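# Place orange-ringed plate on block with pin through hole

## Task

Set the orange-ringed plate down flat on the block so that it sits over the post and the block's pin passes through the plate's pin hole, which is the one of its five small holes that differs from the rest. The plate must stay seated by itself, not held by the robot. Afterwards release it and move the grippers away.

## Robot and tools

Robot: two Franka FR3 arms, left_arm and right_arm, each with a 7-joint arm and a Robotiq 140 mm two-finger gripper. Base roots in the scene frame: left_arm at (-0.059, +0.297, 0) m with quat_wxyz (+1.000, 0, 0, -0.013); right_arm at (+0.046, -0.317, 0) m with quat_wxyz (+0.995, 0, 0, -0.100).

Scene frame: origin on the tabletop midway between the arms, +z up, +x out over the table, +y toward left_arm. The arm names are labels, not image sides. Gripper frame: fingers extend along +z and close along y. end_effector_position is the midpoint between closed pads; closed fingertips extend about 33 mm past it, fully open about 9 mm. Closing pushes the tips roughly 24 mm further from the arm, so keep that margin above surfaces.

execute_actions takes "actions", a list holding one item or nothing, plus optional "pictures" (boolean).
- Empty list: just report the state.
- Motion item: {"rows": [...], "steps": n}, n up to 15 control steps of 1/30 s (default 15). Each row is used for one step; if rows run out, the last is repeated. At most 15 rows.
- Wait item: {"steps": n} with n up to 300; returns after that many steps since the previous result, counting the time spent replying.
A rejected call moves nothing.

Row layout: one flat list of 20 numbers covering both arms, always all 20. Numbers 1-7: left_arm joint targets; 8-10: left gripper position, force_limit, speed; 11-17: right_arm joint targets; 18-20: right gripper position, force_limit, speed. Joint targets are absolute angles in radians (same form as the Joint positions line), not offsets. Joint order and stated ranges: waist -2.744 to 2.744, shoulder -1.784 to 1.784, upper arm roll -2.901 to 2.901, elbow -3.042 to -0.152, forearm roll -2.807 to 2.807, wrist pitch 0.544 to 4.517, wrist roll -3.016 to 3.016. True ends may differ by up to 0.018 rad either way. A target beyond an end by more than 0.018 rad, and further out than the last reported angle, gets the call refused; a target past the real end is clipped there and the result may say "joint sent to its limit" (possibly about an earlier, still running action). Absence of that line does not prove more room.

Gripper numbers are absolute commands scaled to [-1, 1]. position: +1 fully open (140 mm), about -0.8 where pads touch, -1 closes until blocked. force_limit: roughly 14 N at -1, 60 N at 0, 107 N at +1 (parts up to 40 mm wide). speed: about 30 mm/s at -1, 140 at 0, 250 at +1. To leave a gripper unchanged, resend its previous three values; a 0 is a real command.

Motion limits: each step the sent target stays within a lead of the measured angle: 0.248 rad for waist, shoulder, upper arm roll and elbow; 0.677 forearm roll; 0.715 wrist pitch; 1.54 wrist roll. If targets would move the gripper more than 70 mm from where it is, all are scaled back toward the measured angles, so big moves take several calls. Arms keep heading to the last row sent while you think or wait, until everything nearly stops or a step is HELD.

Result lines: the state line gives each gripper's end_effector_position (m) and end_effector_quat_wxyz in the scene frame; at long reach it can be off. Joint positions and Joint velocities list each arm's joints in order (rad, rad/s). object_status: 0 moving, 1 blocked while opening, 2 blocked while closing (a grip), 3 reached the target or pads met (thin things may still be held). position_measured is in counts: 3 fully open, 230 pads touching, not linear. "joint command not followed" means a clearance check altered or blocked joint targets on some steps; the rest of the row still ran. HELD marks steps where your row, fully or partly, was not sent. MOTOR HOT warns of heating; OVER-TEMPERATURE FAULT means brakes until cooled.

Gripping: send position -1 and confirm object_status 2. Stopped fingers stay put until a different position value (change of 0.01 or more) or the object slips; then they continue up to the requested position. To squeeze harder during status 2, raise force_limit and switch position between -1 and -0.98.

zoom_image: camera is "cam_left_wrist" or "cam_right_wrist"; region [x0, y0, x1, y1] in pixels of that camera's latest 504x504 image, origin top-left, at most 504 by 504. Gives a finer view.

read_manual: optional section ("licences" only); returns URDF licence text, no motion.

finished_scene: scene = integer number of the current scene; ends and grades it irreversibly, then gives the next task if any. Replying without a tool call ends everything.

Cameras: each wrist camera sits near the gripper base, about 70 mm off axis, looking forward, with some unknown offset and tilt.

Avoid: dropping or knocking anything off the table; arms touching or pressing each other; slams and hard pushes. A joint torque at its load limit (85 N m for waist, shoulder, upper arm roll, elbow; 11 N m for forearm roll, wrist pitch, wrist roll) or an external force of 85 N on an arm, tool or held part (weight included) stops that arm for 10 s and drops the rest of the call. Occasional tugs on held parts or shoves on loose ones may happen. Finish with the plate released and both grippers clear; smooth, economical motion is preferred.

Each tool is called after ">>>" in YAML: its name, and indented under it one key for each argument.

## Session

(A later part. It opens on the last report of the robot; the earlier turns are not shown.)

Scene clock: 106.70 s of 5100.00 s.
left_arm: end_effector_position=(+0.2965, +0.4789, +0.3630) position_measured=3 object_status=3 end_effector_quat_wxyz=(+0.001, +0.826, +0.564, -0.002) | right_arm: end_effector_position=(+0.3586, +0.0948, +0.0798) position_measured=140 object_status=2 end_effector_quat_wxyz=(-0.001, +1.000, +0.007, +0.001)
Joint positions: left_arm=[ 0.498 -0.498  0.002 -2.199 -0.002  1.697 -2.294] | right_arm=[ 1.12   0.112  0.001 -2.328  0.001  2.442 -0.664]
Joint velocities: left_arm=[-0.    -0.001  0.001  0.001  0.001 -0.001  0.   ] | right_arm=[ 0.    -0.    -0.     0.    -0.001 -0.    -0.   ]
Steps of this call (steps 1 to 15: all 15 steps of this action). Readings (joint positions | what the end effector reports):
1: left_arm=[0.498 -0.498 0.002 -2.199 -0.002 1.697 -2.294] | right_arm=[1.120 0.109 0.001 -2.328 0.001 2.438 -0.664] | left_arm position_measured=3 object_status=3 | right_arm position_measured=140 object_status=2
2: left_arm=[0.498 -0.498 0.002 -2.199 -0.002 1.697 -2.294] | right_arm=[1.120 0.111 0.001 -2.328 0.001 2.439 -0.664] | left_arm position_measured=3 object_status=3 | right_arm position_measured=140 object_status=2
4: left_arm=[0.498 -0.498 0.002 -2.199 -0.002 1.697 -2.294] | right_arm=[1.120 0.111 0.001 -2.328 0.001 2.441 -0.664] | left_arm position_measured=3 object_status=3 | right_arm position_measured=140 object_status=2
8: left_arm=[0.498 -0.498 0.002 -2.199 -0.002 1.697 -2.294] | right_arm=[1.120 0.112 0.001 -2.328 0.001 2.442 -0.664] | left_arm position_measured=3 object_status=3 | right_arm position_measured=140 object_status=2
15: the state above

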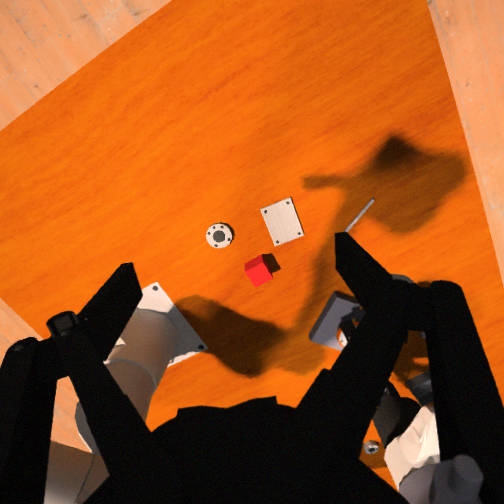

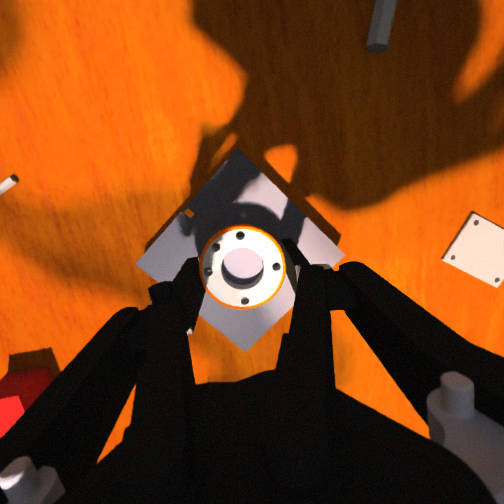

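>>> execute_actions:
  actions:
    - {"rows":[[0.5,-0.5,0,-2.2,0,1.7,-2.29,1,0,0,1.12,0.110,0,-2.321,0,2.436,-0.667,-1,0,-0.5]],"steps":10}
  pictures: false

>>> execute_actions:
  actions:
    - {"rows":[[0.5,-0.5,0,-2.2,0,1.7,-2.29,1,0,0,1.12,0.121,0,-2.327,0,2.448,-0.667,-1,0,-0.5]]}

>>> zoom_image:
  camera: "cam_right_wrist"
  region: [205,230,285,310]

Scene clock: 111.27 s of 5100.00 s.
left_arm: end_effector_position=(+0.2965, +0.4789, +0.3630) position_measured=3 object_status=3 end_effector_quat_wxyz=(+0.001, +0.826, +0.564, -0.002) | right_arm: end_effector_position=(+0.3595, +0.0960, +0.0814) position_measured=140 object_status=2 end_effector_quat_wxyz=(-0.002, +1.000, +0.007, +0.001)
Joint positions: left_arm=[ 0.498 -0.498  0.002 -2.199 -0.002  1.697 -2.294] | right_arm=[ 1.12   0.111  0.001 -2.323  0.001  2.438 -0.664]
Joint velocities: left_arm=[-0.001  0.    -0.001 -0.     0.001 -0.     0.001] | right_arm=[ 0.     0.001  0.001  0.    -0.001 -0.003 -0.001]
Steps of this call (steps 1 to 15: the robot went on to your last target; steps 16 to 90: nothing new was sent; then 1.23 s passed at rest; steps 91 to 100: all 10 steps of this action). Readings (joint positions | what the end effector reports):
91: left_arm=[0.498 -0.498 0.002 -2.199 -0.002 1.697 -2.294] | right_arm=[1.120 0.111 0.001 -2.327 0.001 2.440 -0.664] | left_arm position_measured=3 object_status=3 | right_arm position_measured=140 object_status=2
92: left_arm=[0.498 -0.498 0.002 -2.199 -0.002 1.697 -2.294] | right_arm=[1.120 0.111 0.001 -2.325 0.001 2.440 -0.664] | left_arm position_measured=3 object_status=3 | right_arm position_measured=140 object_status=2
94: left_arm=[0.498 -0.498 0.002 -2.199 -0.002 1.697 -2.294] | right_arm=[1.120 0.111 0.001 -2.324 0.001 2.439 -0.664] | left_arm position_measured=3 object_status=3 | right_arm position_measured=140 object_status=2
98: left_arm=[0.498 -0.498 0.002 -2.199 -0.002 1.697 -2.294] | right_arm=[1.120 0.111 0.001 -2.323 0.001 2.438 -0.664] | left_arm position_measured=3 object_status=3 | right_arm position_measured=140 object_status=2
100: the state above

Scene clock: 111.77 s of 5100.00 s.
left_arm: end_effector_position=(+0.2965, +0.4789, +0.3630) position_measured=3 object_status=3 end_effector_quat_wxyz=(+0.001, +0.826, +0.564, -0.002) | right_arm: end_effector_position=(+0.3598, +0.0962, +0.0801) position_measured=140 object_status=2 end_effector_quat_wxyz=(-0.002, +1.000, +0.006, +0.001)
Joint positions: left_arm=[ 0.498 -0.498  0.002 -2.199 -0.002  1.697 -2.294] | right_arm=[ 1.12   0.114  0.001 -2.323  0.001  2.442 -0.664]
Joint velocities: left_arm=[-0.     0.     0.001  0.001 -0.    -0.     0.001] | right_arm=[ 0.     0.001  0.002 -0.    -0.     0.    -0.001]
Steps of this call (steps 1 to 15: all 15 steps of this action). Readings (joint positions | what the end effector reports):
1: left_arm=[0.498 -0.498 0.002 -2.199 -0.002 1.697 -2.294] | right_arm=[1.120 0.112 0.001 -2.323 0.001 2.440 -0.664] | left_arm position_measured=3 object_status=3 | right_arm position_measured=140 object_status=2
2: left_arm=[0.498 -0.498 0.002 -2.199 -0.002 1.697 -2.294] | right_arm=[1.120 0.114 0.001 -2.323 0.001 2.441 -0.664] | left_arm position_measured=3 object_status=3 | right_arm position_measured=140 object_status=2
4: left_arm=[0.498 -0.498 0.002 -2.199 -0.002 1.697 -2.294] | right_arm=[1.120 0.114 0.001 -2.323 0.001 2.442 -0.664] | left_arm position_measured=3 object_status=3 | right_arm position_measured=140 object_status=2
8: left_arm=[0.498 -0.498 0.002 -2.199 -0.002 1.697 -2.294] | right_arm=[1.120 0.114 0.001 -2.323 0.001 2.442 -0.664] | left_arm position_measured=3 object_status=3 | right_arm position_measured=140 object_status=2
15: the state above

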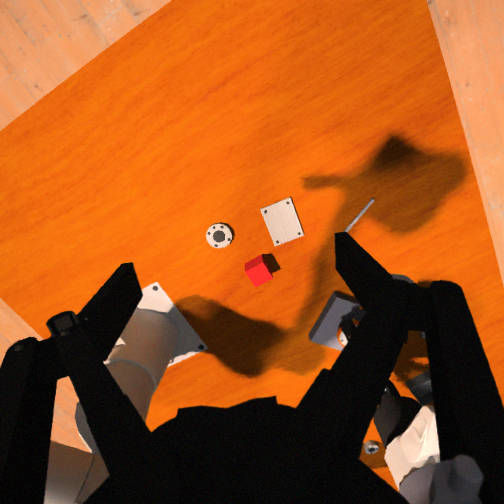

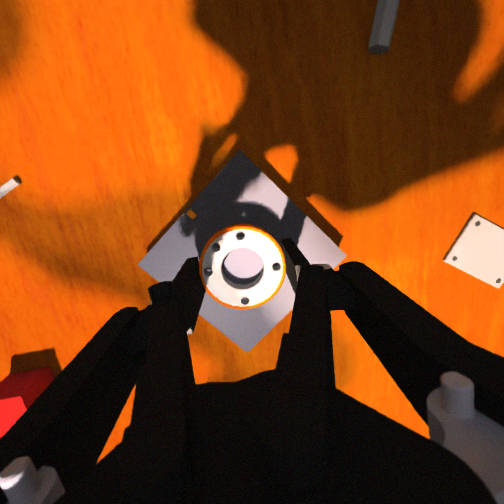

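Region (205, 230, 285, 310) of cam_right_wrist's 504x504 image, scaled by 6.300, with more detail than that image has.

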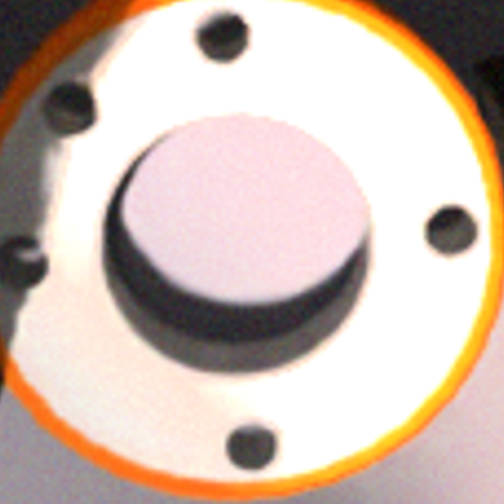

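>>> execute_actions:
  actions:
    - {"rows":[[0.5,-0.5,0,-2.2,0,1.7,-2.29,1,0,0,1.1235,0.106,0,-2.329,0,2.434,-0.667,-1,0,-0.5]],"steps":12}
  pictures: false

>>> execute_actions:
  actions:
    - {"rows":[[0.5,-0.5,0,-2.2,0,1.7,-2.29,1,0,0,1.1235,0.117,0,-2.333,0,2.448,-0.667,-1,0,-0.5]]}

>>> zoom_image:
  camera: "cam_right_wrist"
  region: [205,230,285,310]

Scene clock: 115.87 s of 5100.00 s.
left_arm: end_effector_position=(+0.2965, +0.4789, +0.3630) position_measured=3 object_status=3 end_effector_quat_wxyz=(+0.001, +0.826, +0.564, -0.002) | right_arm: end_effector_position=(+0.3572, +0.0944, +0.0810) position_measured=140 object_status=2 end_effector_quat_wxyz=(-0.000, +1.000, +0.007, -0.000)
Joint positions: left_arm=[ 0.498 -0.498  0.002 -2.199 -0.002  1.697 -2.294] | right_arm=[ 1.122  0.108  0.001 -2.328  0.001  2.436 -0.664]
Joint velocities: left_arm=[-0.     0.001 -0.001 -0.    -0.001 -0.     0.002] | right_arm=[-0.    -0.    -0.     0.    -0.001 -0.003 -0.   ]
Steps of this call (steps 1 to 15: the robot went on to your last target; steps 16 to 90: nothing new was sent; then 0.70 s passed at rest; steps 91 to 102: all 12 steps of this action). Readings (joint positions | what the end effector reports):
91: left_arm=[0.498 -0.498 0.002 -2.199 -0.002 1.697 -2.294] | right_arm=[1.120 0.113 0.001 -2.324 0.001 2.441 -0.664] | left_arm position_measured=3 object_status=3 | right_arm position_measured=140 object_status=2
92: left_arm=[0.498 -0.498 0.002 -2.199 -0.002 1.697 -2.294] | right_arm=[1.120 0.111 0.001 -2.325 0.001 2.440 -0.664] | left_arm position_measured=3 object_status=3 | right_arm position_measured=140 object_status=2
94: left_arm=[0.498 -0.498 0.002 -2.199 -0.002 1.697 -2.294] | right_arm=[1.121 0.109 0.001 -2.327 0.001 2.439 -0.664] | left_arm position_measured=3 object_status=3 | right_arm position_measured=140 object_status=2
98: left_arm=[0.498 -0.498 0.002 -2.199 -0.002 1.697 -2.294] | right_arm=[1.122 0.108 0.001 -2.328 0.001 2.437 -0.664] | left_arm position_measured=3 object_status=3 | right_arm position_measured=140 object_status=2
102: the state above

Scene clock: 116.37 s of 5100.00 s.
left_arm: end_effector_position=(+0.2965, +0.4789, +0.3630) position_measured=3 object_status=3 end_effector_quat_wxyz=(+0.001, +0.826, +0.564, -0.002) | right_arm: end_effector_position=(+0.3575, +0.0950, +0.0774) position_measured=140 object_status=2 end_effector_quat_wxyz=(-0.001, +1.000, +0.007, +0.001)
Joint positions: left_arm=[ 0.498 -0.498  0.002 -2.199 -0.002  1.697 -2.294] | right_arm=[ 1.122  0.115  0.001 -2.33   0.001  2.448 -0.664]
Joint velocities: left_arm=[ 0.     0.001  0.     0.001  0.     0.001 -0.002] | right_arm=[ 0.001 -0.001  0.    -0.001 -0.     0.003 -0.002]
Steps of this call (steps 1 to 15: all 15 steps of this action). Readings (joint positions | what the end effector reports):
1: left_arm=[0.498 -0.498 0.002 -2.199 -0.002 1.697 -2.294] | right_arm=[1.122 0.109 0.001 -2.328 0.001 2.438 -0.664] | left_arm position_measured=3 object_status=3 | right_arm position_measured=140 object_status=2
2: left_arm=[0.498 -0.498 0.002 -2.199 -0.002 1.697 -2.294] | right_arm=[1.122 0.110 0.001 -2.329 0.001 2.440 -0.664] | left_arm position_measured=3 object_status=3 | right_arm position_measured=140 object_status=2
4: left_arm=[0.498 -0.498 0.002 -2.199 -0.002 1.697 -2.294] | right_arm=[1.122 0.111 0.001 -2.329 0.001 2.443 -0.664] | left_arm position_measured=3 object_status=3 | right_arm position_measured=140 object_status=2
8: left_arm=[0.498 -0.498 0.002 -2.199 -0.002 1.697 -2.294] | right_arm=[1.122 0.114 0.001 -2.330 0.001 2.446 -0.664] | left_arm position_measured=3 object_status=3 | right_arm position_measured=140 object_status=2
15: the state above

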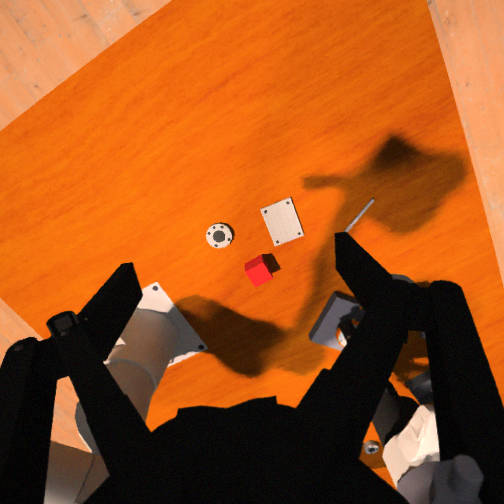

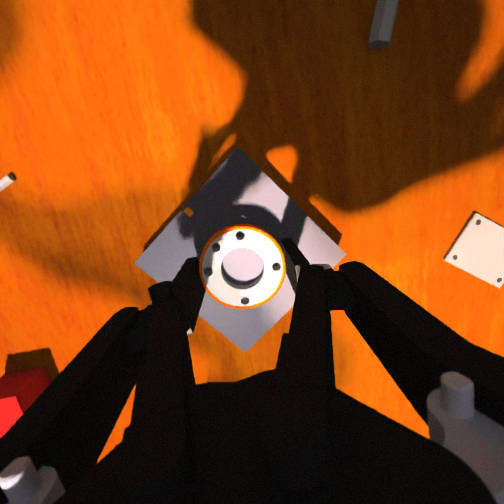

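Region (205, 230, 285, 310) of cam_right_wrist's 504x504 image, scaled by 6.300, with more detail than that image has.

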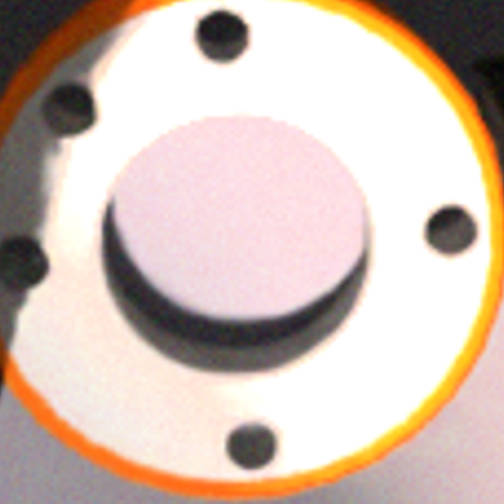

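The plate has entered over the post.

>>> execute_actions:
  actions:
    - {"rows":[[0.5,-0.5,0,-2.2,0,1.7,-2.29,1,0,0,1.1235,0.134,0,-2.336,0,2.47,-0.667,-1,0,-0.5]]}
  pictures: false

>>> execute_actions:
  actions:
    - {"rows":[[0.5,-0.5,0,-2.2,0,1.7,-2.29,1,0,0,1.1235,0.151,0,-2.339,0,2.49,-0.667,-1,0,-0.5]]}

>>> zoom_image:
  camera: "cam_right_wrist"
  region: [180,190,310,320]

Scene clock: 120.10 s of 5100.00 s.
left_arm: end_effector_position=(+0.2965, +0.4789, +0.3630) position_measured=3 object_status=3 end_effector_quat_wxyz=(+0.001, +0.826, +0.564, -0.002) | right_arm: end_effector_position=(+0.3577, +0.0950, +0.0689) position_measured=140 object_status=2 end_effector_quat_wxyz=(-0.001, +1.000, +0.007, +0.001)
Joint positions: left_arm=[ 0.498 -0.498  0.002 -2.199 -0.002  1.697 -2.294] | right_arm=[ 1.122  0.132  0.    -2.334  0.001  2.469 -0.664]
Joint velocities: left_arm=[ 0.    -0.001 -0.001  0.    -0.    -0.    -0.002] | right_arm=[ 0.     0.001  0.001 -0.001 -0.001  0.004  0.001]
Steps of this call (steps 1 to 15: the robot went on to your last target; steps 16 to 90: nothing new was sent; then 0.23 s passed at rest; steps 91 to 105: all 15 steps of this action). Readings (joint positions | what the end effector reports):
91: left_arm=[0.498 -0.498 0.002 -2.199 -0.002 1.697 -2.294] | right_arm=[1.122 0.117 0.000 -2.331 0.001 2.451 -0.664] | left_arm position_measured=3 object_status=3 | right_arm position_measured=140 object_status=2
92: left_arm=[0.498 -0.498 0.002 -2.199 -0.002 1.697 -2.294] | right_arm=[1.122 0.121 0.000 -2.331 0.001 2.455 -0.664] | left_arm position_measured=3 object_status=3 | right_arm position_measured=140 object_status=2
94: left_arm=[0.498 -0.498 0.002 -2.199 -0.002 1.697 -2.294] | right_arm=[1.122 0.128 0.000 -2.332 0.001 2.461 -0.664] | left_arm position_measured=3 object_status=3 | right_arm position_measured=140 object_status=2
98: left_arm=[0.498 -0.498 0.002 -2.199 -0.002 1.697 -2.294] | right_arm=[1.122 0.132 0.000 -2.333 0.001 2.467 -0.664] | left_arm position_measured=3 object_status=3 | right_arm position_measured=140 object_status=2
105: the state above

Scene clock: 120.60 s of 5100.00 s.
left_arm: end_effector_position=(+0.2965, +0.4789, +0.3630) position_measured=3 object_status=3 end_effector_quat_wxyz=(+0.001, +0.826, +0.564, -0.002) | right_arm: end_effector_position=(+0.3579, +0.0950, +0.0661) position_measured=140 object_status=2 end_effector_quat_wxyz=(-0.001, +1.000, +0.007, +0.000)
Joint positions: left_arm=[ 0.498 -0.498  0.002 -2.199 -0.002  1.697 -2.294] | right_arm=[ 1.122  0.138  0.    -2.335  0.001  2.475 -0.664]
Joint velocities: left_arm=[-0.    -0.001  0.001  0.     0.001  0.001 -0.001] | right_arm=[ 0.001  0.001  0.    -0.    -0.     0.     0.001]
Steps of this call (steps 1 to 15: all 15 steps of this action). Readings (joint positions | what the end effector reports):
1: left_arm=[0.498 -0.498 0.002 -2.199 -0.002 1.697 -2.294] | right_arm=[1.122 0.134 0.000 -2.334 0.001 2.471 -0.664] | left_arm position_measured=3 object_status=3 | right_arm position_measured=140 object_status=2
2: left_arm=[0.498 -0.498 0.002 -2.199 -0.002 1.697 -2.294] | right_arm=[1.122 0.139 0.000 -2.335 0.001 2.475 -0.664] | left_arm position_measured=3 object_status=3 | right_arm position_measured=140 object_status=2
4: left_arm=[0.498 -0.498 0.002 -2.199 -0.002 1.697 -2.294] | right_arm=[1.122 0.138 0.000 -2.335 0.001 2.475 -0.664] | left_arm position_measured=3 object_status=3 | right_arm position_measured=140 object_status=2
8: left_arm=[0.498 -0.498 0.002 -2.199 -0.002 1.697 -2.294] | right_arm=[1.122 0.138 0.000 -2.335 0.001 2.475 -0.664] | left_arm position_measured=3 object_status=3 | right_arm position_measured=140 object_status=2
15: the state above

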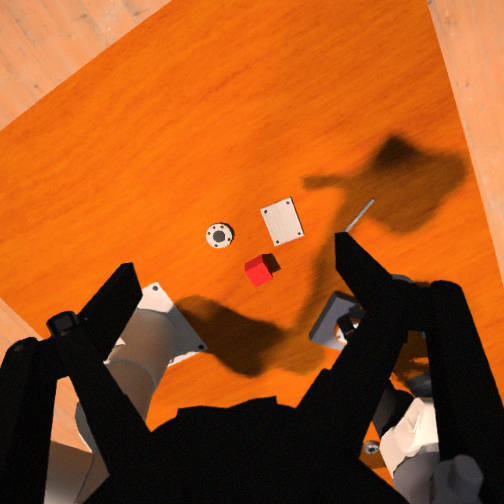

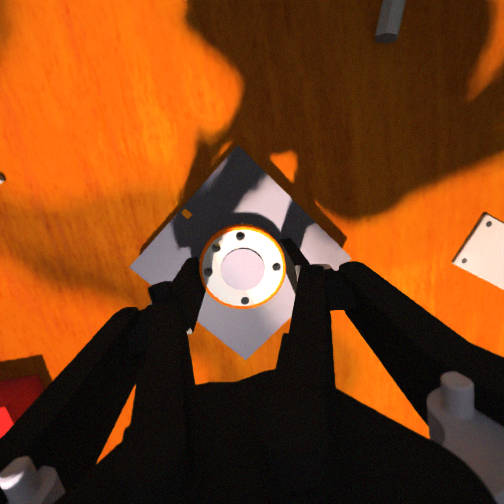

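Region (180, 190, 310, 320) of cam_right_wrist's 504x504 image, scaled by 3.877, with more detail than that image has.

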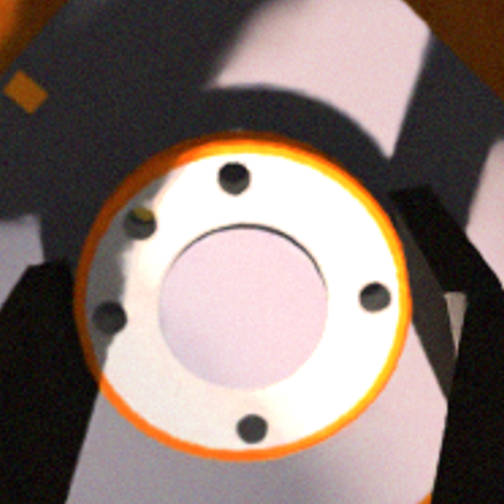

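>>> execute_actions:
  actions:
    - {"rows":[[0.5,-0.5,0,-2.2,0,1.7,-2.29,1,0,0,1.1235,0.142,0,-2.337,0,2.479,-0.61,-1,0,-0.5]]}

>>> zoom_image:
  camera: "cam_right_wrist"
  region: [195,225,255,285]

Scene clock: 123.70 s of 5100.00 s.
left_arm: end_effector_position=(+0.2965, +0.4789, +0.3630) position_measured=3 object_status=3 end_effector_quat_wxyz=(+0.001, +0.826, +0.564, -0.002) | right_arm: end_effector_position=(+0.3578, +0.0949, +0.0649) position_measured=140 object_status=2 end_effector_quat_wxyz=(-0.001, +1.000, -0.012, +0.000)
Joint positions: left_arm=[ 0.498 -0.498  0.002 -2.199 -0.002  1.697 -2.294] | right_arm=[ 1.122  0.141  0.    -2.335  0.001  2.478 -0.626]
Joint velocities: left_arm=[ 0.    -0.     0.001 -0.001  0.001 -0.     0.001] | right_arm=[ 0.001  0.001  0.    -0.001 -0.001  0.001  0.034]
Steps of this call (steps 1 to 15: the robot went on to your last target; steps 16 to 78: nothing new was sent; steps 79 to 93: all 15 steps of this action). Readings (joint positions | what the end effector reports):
79: left_arm=[0.498 -0.498 0.002 -2.199 -0.002 1.697 -2.294] | right_arm=[1.122 0.138 0.000 -2.335 0.001 2.475 -0.661] | left_arm position_measured=3 object_status=3 | right_arm position_measured=140 object_status=2
80: left_arm=[0.498 -0.498 0.002 -2.199 -0.002 1.697 -2.294] | right_arm=[1.122 0.138 0.000 -2.335 0.001 2.475 -0.657] | left_arm position_measured=3 object_status=3 | right_arm position_measured=140 object_status=2
82: left_arm=[0.498 -0.498 0.002 -2.199 -0.002 1.697 -2.294] | right_arm=[1.122 0.138 0.000 -2.335 0.001 2.475 -0.650] | left_arm position_measured=3 object_status=3 | right_arm position_measured=140 object_status=2
86: left_arm=[0.498 -0.498 0.002 -2.199 -0.002 1.697 -2.294] | right_arm=[1.122 0.140 0.000 -2.335 0.001 2.477 -0.638] | left_arm position_measured=3 object_status=3 | right_arm position_measured=140 object_status=2
93: the state above

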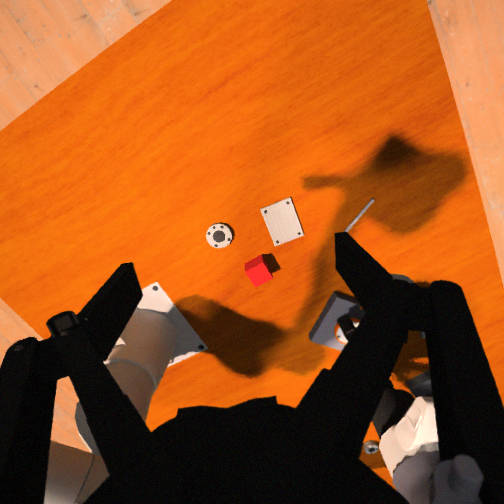

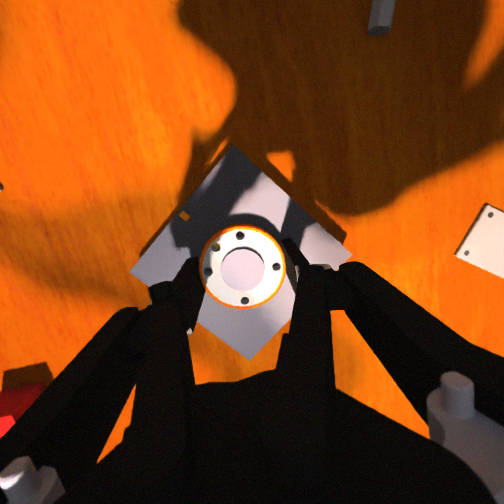

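Region (195, 225, 255, 285) of cam_right_wrist's 504x504 image, scaled by 8.400, with more detail than that image has.

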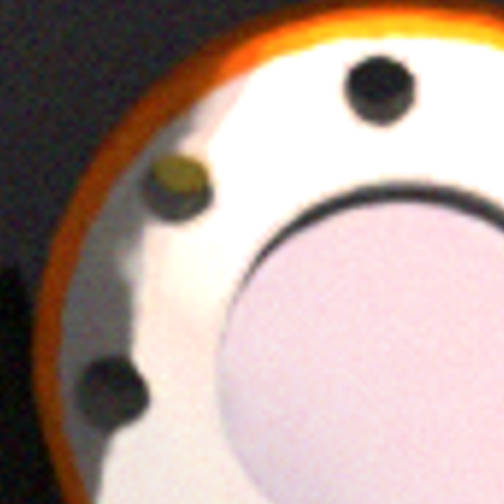

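>>> execute_actions:
  actions:
    - {"rows":[[0.5,-0.5,0,-2.2,0,1.7,-2.29,1,0,0,1.1235,0.162,0,-2.341,0,2.503,-0.62,-1,0,-0.5]]}

>>> execute_actions:
  actions:
    - {"rows":[[0.5,-0.5,0,-2.2,0,1.7,-2.29,1,0,0,1.1235,0.155,0,-2.34,0,2.495,-0.62,0.3,0,0]]}

>>> zoom_image:
  camera: "cam_right_wrist"
  region: [180,190,310,320]

Scene clock: 127.80 s of 5100.00 s.
left_arm: end_effector_position=(+0.2965, +0.4789, +0.3630) position_measured=3 object_status=3 end_effector_quat_wxyz=(+0.001, +0.826, +0.564, -0.002) | right_arm: end_effector_position=(+0.3580, +0.0950, +0.0609) position_measured=140 object_status=2 end_effector_quat_wxyz=(-0.001, +1.000, -0.016, +0.000)
Joint positions: left_arm=[ 0.498 -0.498  0.002 -2.199 -0.002  1.697 -2.294] | right_arm=[ 1.122  0.149 -0.    -2.336  0.001  2.488 -0.619]
Joint velocities: left_arm=[ 0.001  0.001  0.    -0.001  0.     0.    -0.001] | right_arm=[ 0.     0.001 -0.    -0.    -0.    -0.     0.001]
Steps of this call (steps 1 to 15: the robot went on to your last target; steps 16 to 90: nothing new was sent; then 0.60 s passed at rest; steps 91 to 105: all 15 steps of this action). Readings (joint positions | what the end effector reports):
91: left_arm=[0.498 -0.498 0.002 -2.199 -0.002 1.697 -2.294] | right_arm=[1.122 0.142 0.000 -2.336 0.001 2.480 -0.618] | left_arm position_measured=3 object_status=3 | right_arm position_measured=140 object_status=2
92: left_arm=[0.498 -0.498 0.002 -2.199 -0.002 1.697 -2.294] | right_arm=[1.122 0.145 -0.000 -2.336 0.001 2.483 -0.619] | left_arm position_measured=3 object_status=3 | right_arm position_measured=140 object_status=2
94: left_arm=[0.498 -0.498 0.002 -2.199 -0.002 1.697 -2.294] | right_arm=[1.122 0.150 -0.000 -2.336 0.001 2.488 -0.619] | left_arm position_measured=3 object_status=3 | right_arm position_measured=140 object_status=2
98: left_arm=[0.498 -0.498 0.002 -2.199 -0.002 1.697 -2.294] | right_arm=[1.122 0.149 -0.000 -2.336 0.001 2.488 -0.619] | left_arm position_measured=3 object_status=3 | right_arm position_measured=140 object_status=2
105: the state above

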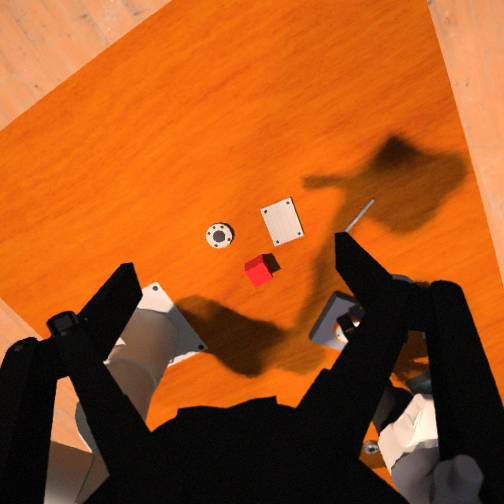

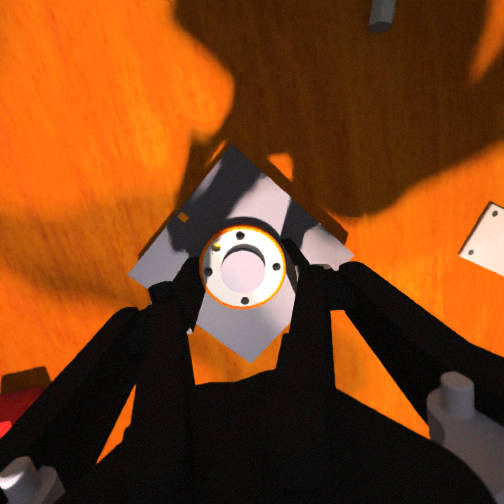

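Scene clock: 128.30 s of 5100.00 s.
left_arm: end_effector_position=(+0.2965, +0.4789, +0.3630) position_measured=3 object_status=3 end_effector_quat_wxyz=(+0.001, +0.826, +0.564, -0.002) | right_arm: end_effector_position=(+0.3573, +0.0941, +0.0580) position_measured=91 object_status=3 end_effector_quat_wxyz=(-0.000, +1.000, -0.016, -0.000)
Joint positions: left_arm=[ 0.498 -0.498  0.002 -2.199 -0.002  1.697 -2.294] | right_arm=[ 1.122  0.154 -0.    -2.339  0.001  2.493 -0.619]
Joint velocities: left_arm=[-0.    -0.001  0.001  0.    -0.     0.    -0.   ] | right_arm=[-0.001 -0.001  0.001 -0.    -0.     0.003 -0.001]
Steps of this call (steps 1 to 15: all 15 steps of this action). Readings (joint positions | what the end effector reports):
1: left_arm=[0.498 -0.498 0.002 -2.199 -0.002 1.697 -2.294] | right_arm=[1.122 0.149 -0.000 -2.336 0.001 2.488 -0.619] | left_arm position_measured=3 object_status=3 | right_arm position_measured=140 object_status=0
2: left_arm=[0.498 -0.498 0.002 -2.199 -0.002 1.697 -2.294] | right_arm=[1.122 0.150 -0.000 -2.337 0.001 2.489 -0.619] | left_arm position_measured=3 object_status=3 | right_arm position_measured=139 object_status=0
4: left_arm=[0.498 -0.498 0.002 -2.199 -0.002 1.697 -2.294] | right_arm=[1.122 0.152 -0.000 -2.338 0.001 2.490 -0.619] | left_arm position_measured=3 object_status=3 | right_arm position_measured=118 object_status=0
8: left_arm=[0.498 -0.498 0.002 -2.199 -0.002 1.697 -2.294] | right_arm=[1.122 0.154 -0.000 -2.339 0.001 2.492 -0.619] | left_arm position_measured=3 object_status=3 | right_arm position_measured=92 object_status=0
15: the state above

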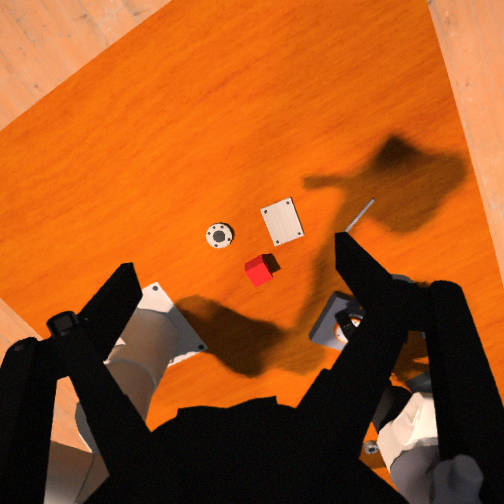

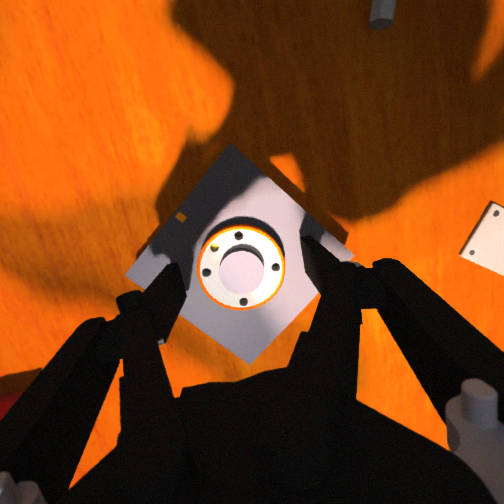

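Region (180, 190, 310, 320) of cam_right_wrist's 504x504 image, scaled by 3.877, with more detail than that image has.

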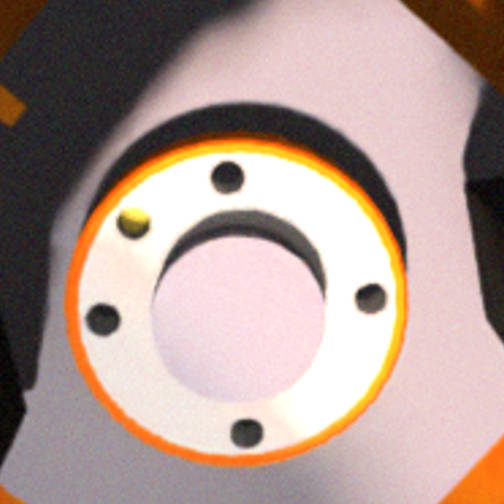

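>>> execute_actions:
  actions:
    - {"rows":[[0.5,-0.5,0,-2.2,0,1.7,-2.29,1,0,0,1.1235,-0.1,0,-2.26,0,2.16,-0.62,0.3,0,0]]}
  pictures: false

>>> execute_actions:
  actions:
    - {"steps":15}

>>> finished_scene:
  scene: 1

Scene clock: 132.43 s of 5100.00 s.
left_arm: end_effector_position=(+0.2965, +0.4789, +0.3630) position_measured=3 object_status=3 end_effector_quat_wxyz=(+0.001, +0.826, +0.564, -0.002) | right_arm: end_effector_position=(+0.3559, +0.0924, +0.1968) position_measured=91 object_status=3 end_effector_quat_wxyz=(-0.013, +1.000, -0.016, +0.009)
Joint positions: left_arm=[ 0.498 -0.498  0.002 -2.199 -0.002  1.697 -2.294] | right_arm=[ 1.122 -0.102 -0.    -2.258  0.001  2.188 -0.619]
Joint velocities: left_arm=[ 0.     0.001 -0.    -0.     0.     0.001  0.001] | right_arm=[ 0.     0.031 -0.    -0.029 -0.    -0.162  0.001]
Steps of this call (steps 1 to 15: the robot went on to your last target; steps 16 to 90: nothing new was sent; then 0.63 s passed at rest; steps 91 to 105: all 15 steps of this action). Readings (joint positions | what the end effector reports):
91: left_arm=[0.498 -0.498 0.002 -2.199 -0.002 1.697 -2.294] | right_arm=[1.122 0.140 -0.000 -2.337 0.001 2.462 -0.619] | left_arm position_measured=3 object_status=3 | right_arm position_measured=91 object_status=3
92: left_arm=[0.498 -0.498 0.002 -2.199 -0.002 1.697 -2.294] | right_arm=[1.122 0.108 -0.000 -2.332 0.001 2.430 -0.619] | left_arm position_measured=3 object_status=3 | right_arm position_measured=91 object_status=3
94: left_arm=[0.498 -0.498 0.002 -2.199 -0.002 1.697 -2.294] | right_arm=[1.122 0.033 -0.000 -2.308 0.001 2.368 -0.619] | left_arm position_measured=3 object_status=3 | right_arm position_measured=91 object_status=3
98: left_arm=[0.498 -0.498 0.002 -2.199 -0.002 1.697 -2.294] | right_arm=[1.122 -0.090 -0.000 -2.258 0.001 2.261 -0.619] | left_arm position_measured=3 object_status=3 | right_arm position_measured=91 object_status=3
105: the state above

Scene clock: 132.93 s of 5100.00 s.
left_arm: end_effector_position=(+0.2965, +0.4789, +0.3630) position_measured=3 object_status=3 end_effector_quat_wxyz=(+0.001, +0.826, +0.564, -0.002) | right_arm: end_effector_position=(+0.3508, +0.0856, +0.1932) position_measured=91 object_status=3 end_effector_quat_wxyz=(-0.002, +1.000, -0.016, +0.001)
Joint positions: left_arm=[ 0.498 -0.498  0.002 -2.199 -0.002  1.697 -2.294] | right_arm=[ 1.122 -0.101 -0.    -2.259  0.001  2.163 -0.619]
Joint velocities: left_arm=[-0.001  0.001  0.001  0.002 -0.001  0.    -0.001] | right_arm=[-0.002  0.    -0.    -0.001  0.001 -0.006 -0.001]
Steps of this call (steps 1 to 15: the robot went on to your last target). Readings (joint positions | what the end effector reports):
1: left_arm=[0.498 -0.498 0.002 -2.199 -0.002 1.697 -2.294] | right_arm=[1.122 -0.101 -0.000 -2.259 0.001 2.183 -0.619] | left_arm position_measured=3 object_status=3 | right_arm position_measured=91 object_status=3
2: left_arm=[0.498 -0.498 0.002 -2.199 -0.002 1.697 -2.294] | right_arm=[1.122 -0.101 -0.000 -2.259 0.001 2.179 -0.619] | left_arm position_measured=3 object_status=3 | right_arm position_measured=91 object_status=3
4: left_arm=[0.498 -0.498 0.002 -2.199 -0.002 1.697 -2.294] | right_arm=[1.122 -0.101 -0.000 -2.259 0.001 2.173 -0.619] | left_arm position_measured=3 object_status=3 | right_arm position_measured=91 object_status=3
8: left_arm=[0.498 -0.498 0.002 -2.199 -0.002 1.697 -2.294] | right_arm=[1.122 -0.101 -0.000 -2.259 0.001 2.167 -0.619] | left_arm position_measured=3 object_status=3 | right_arm position_measured=91 object_status=3
15: the state above

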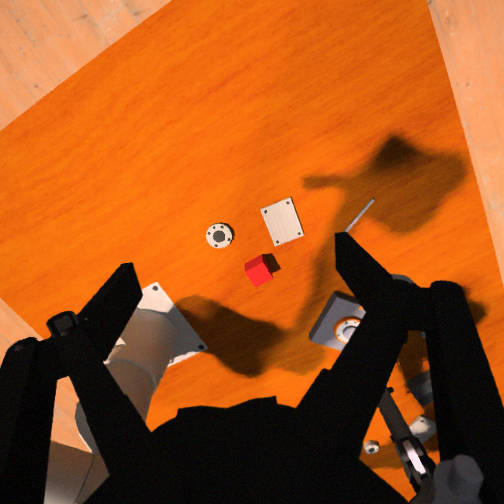

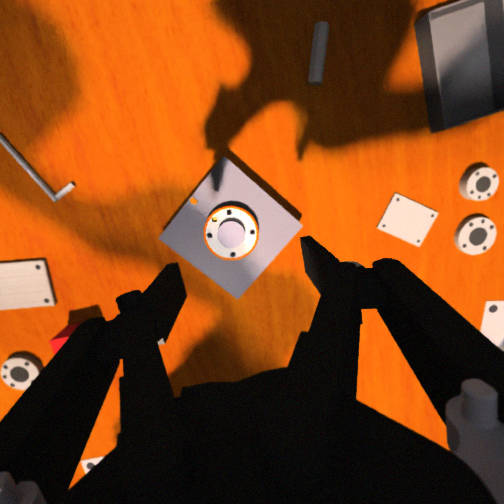

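The scene is finished: the task was done.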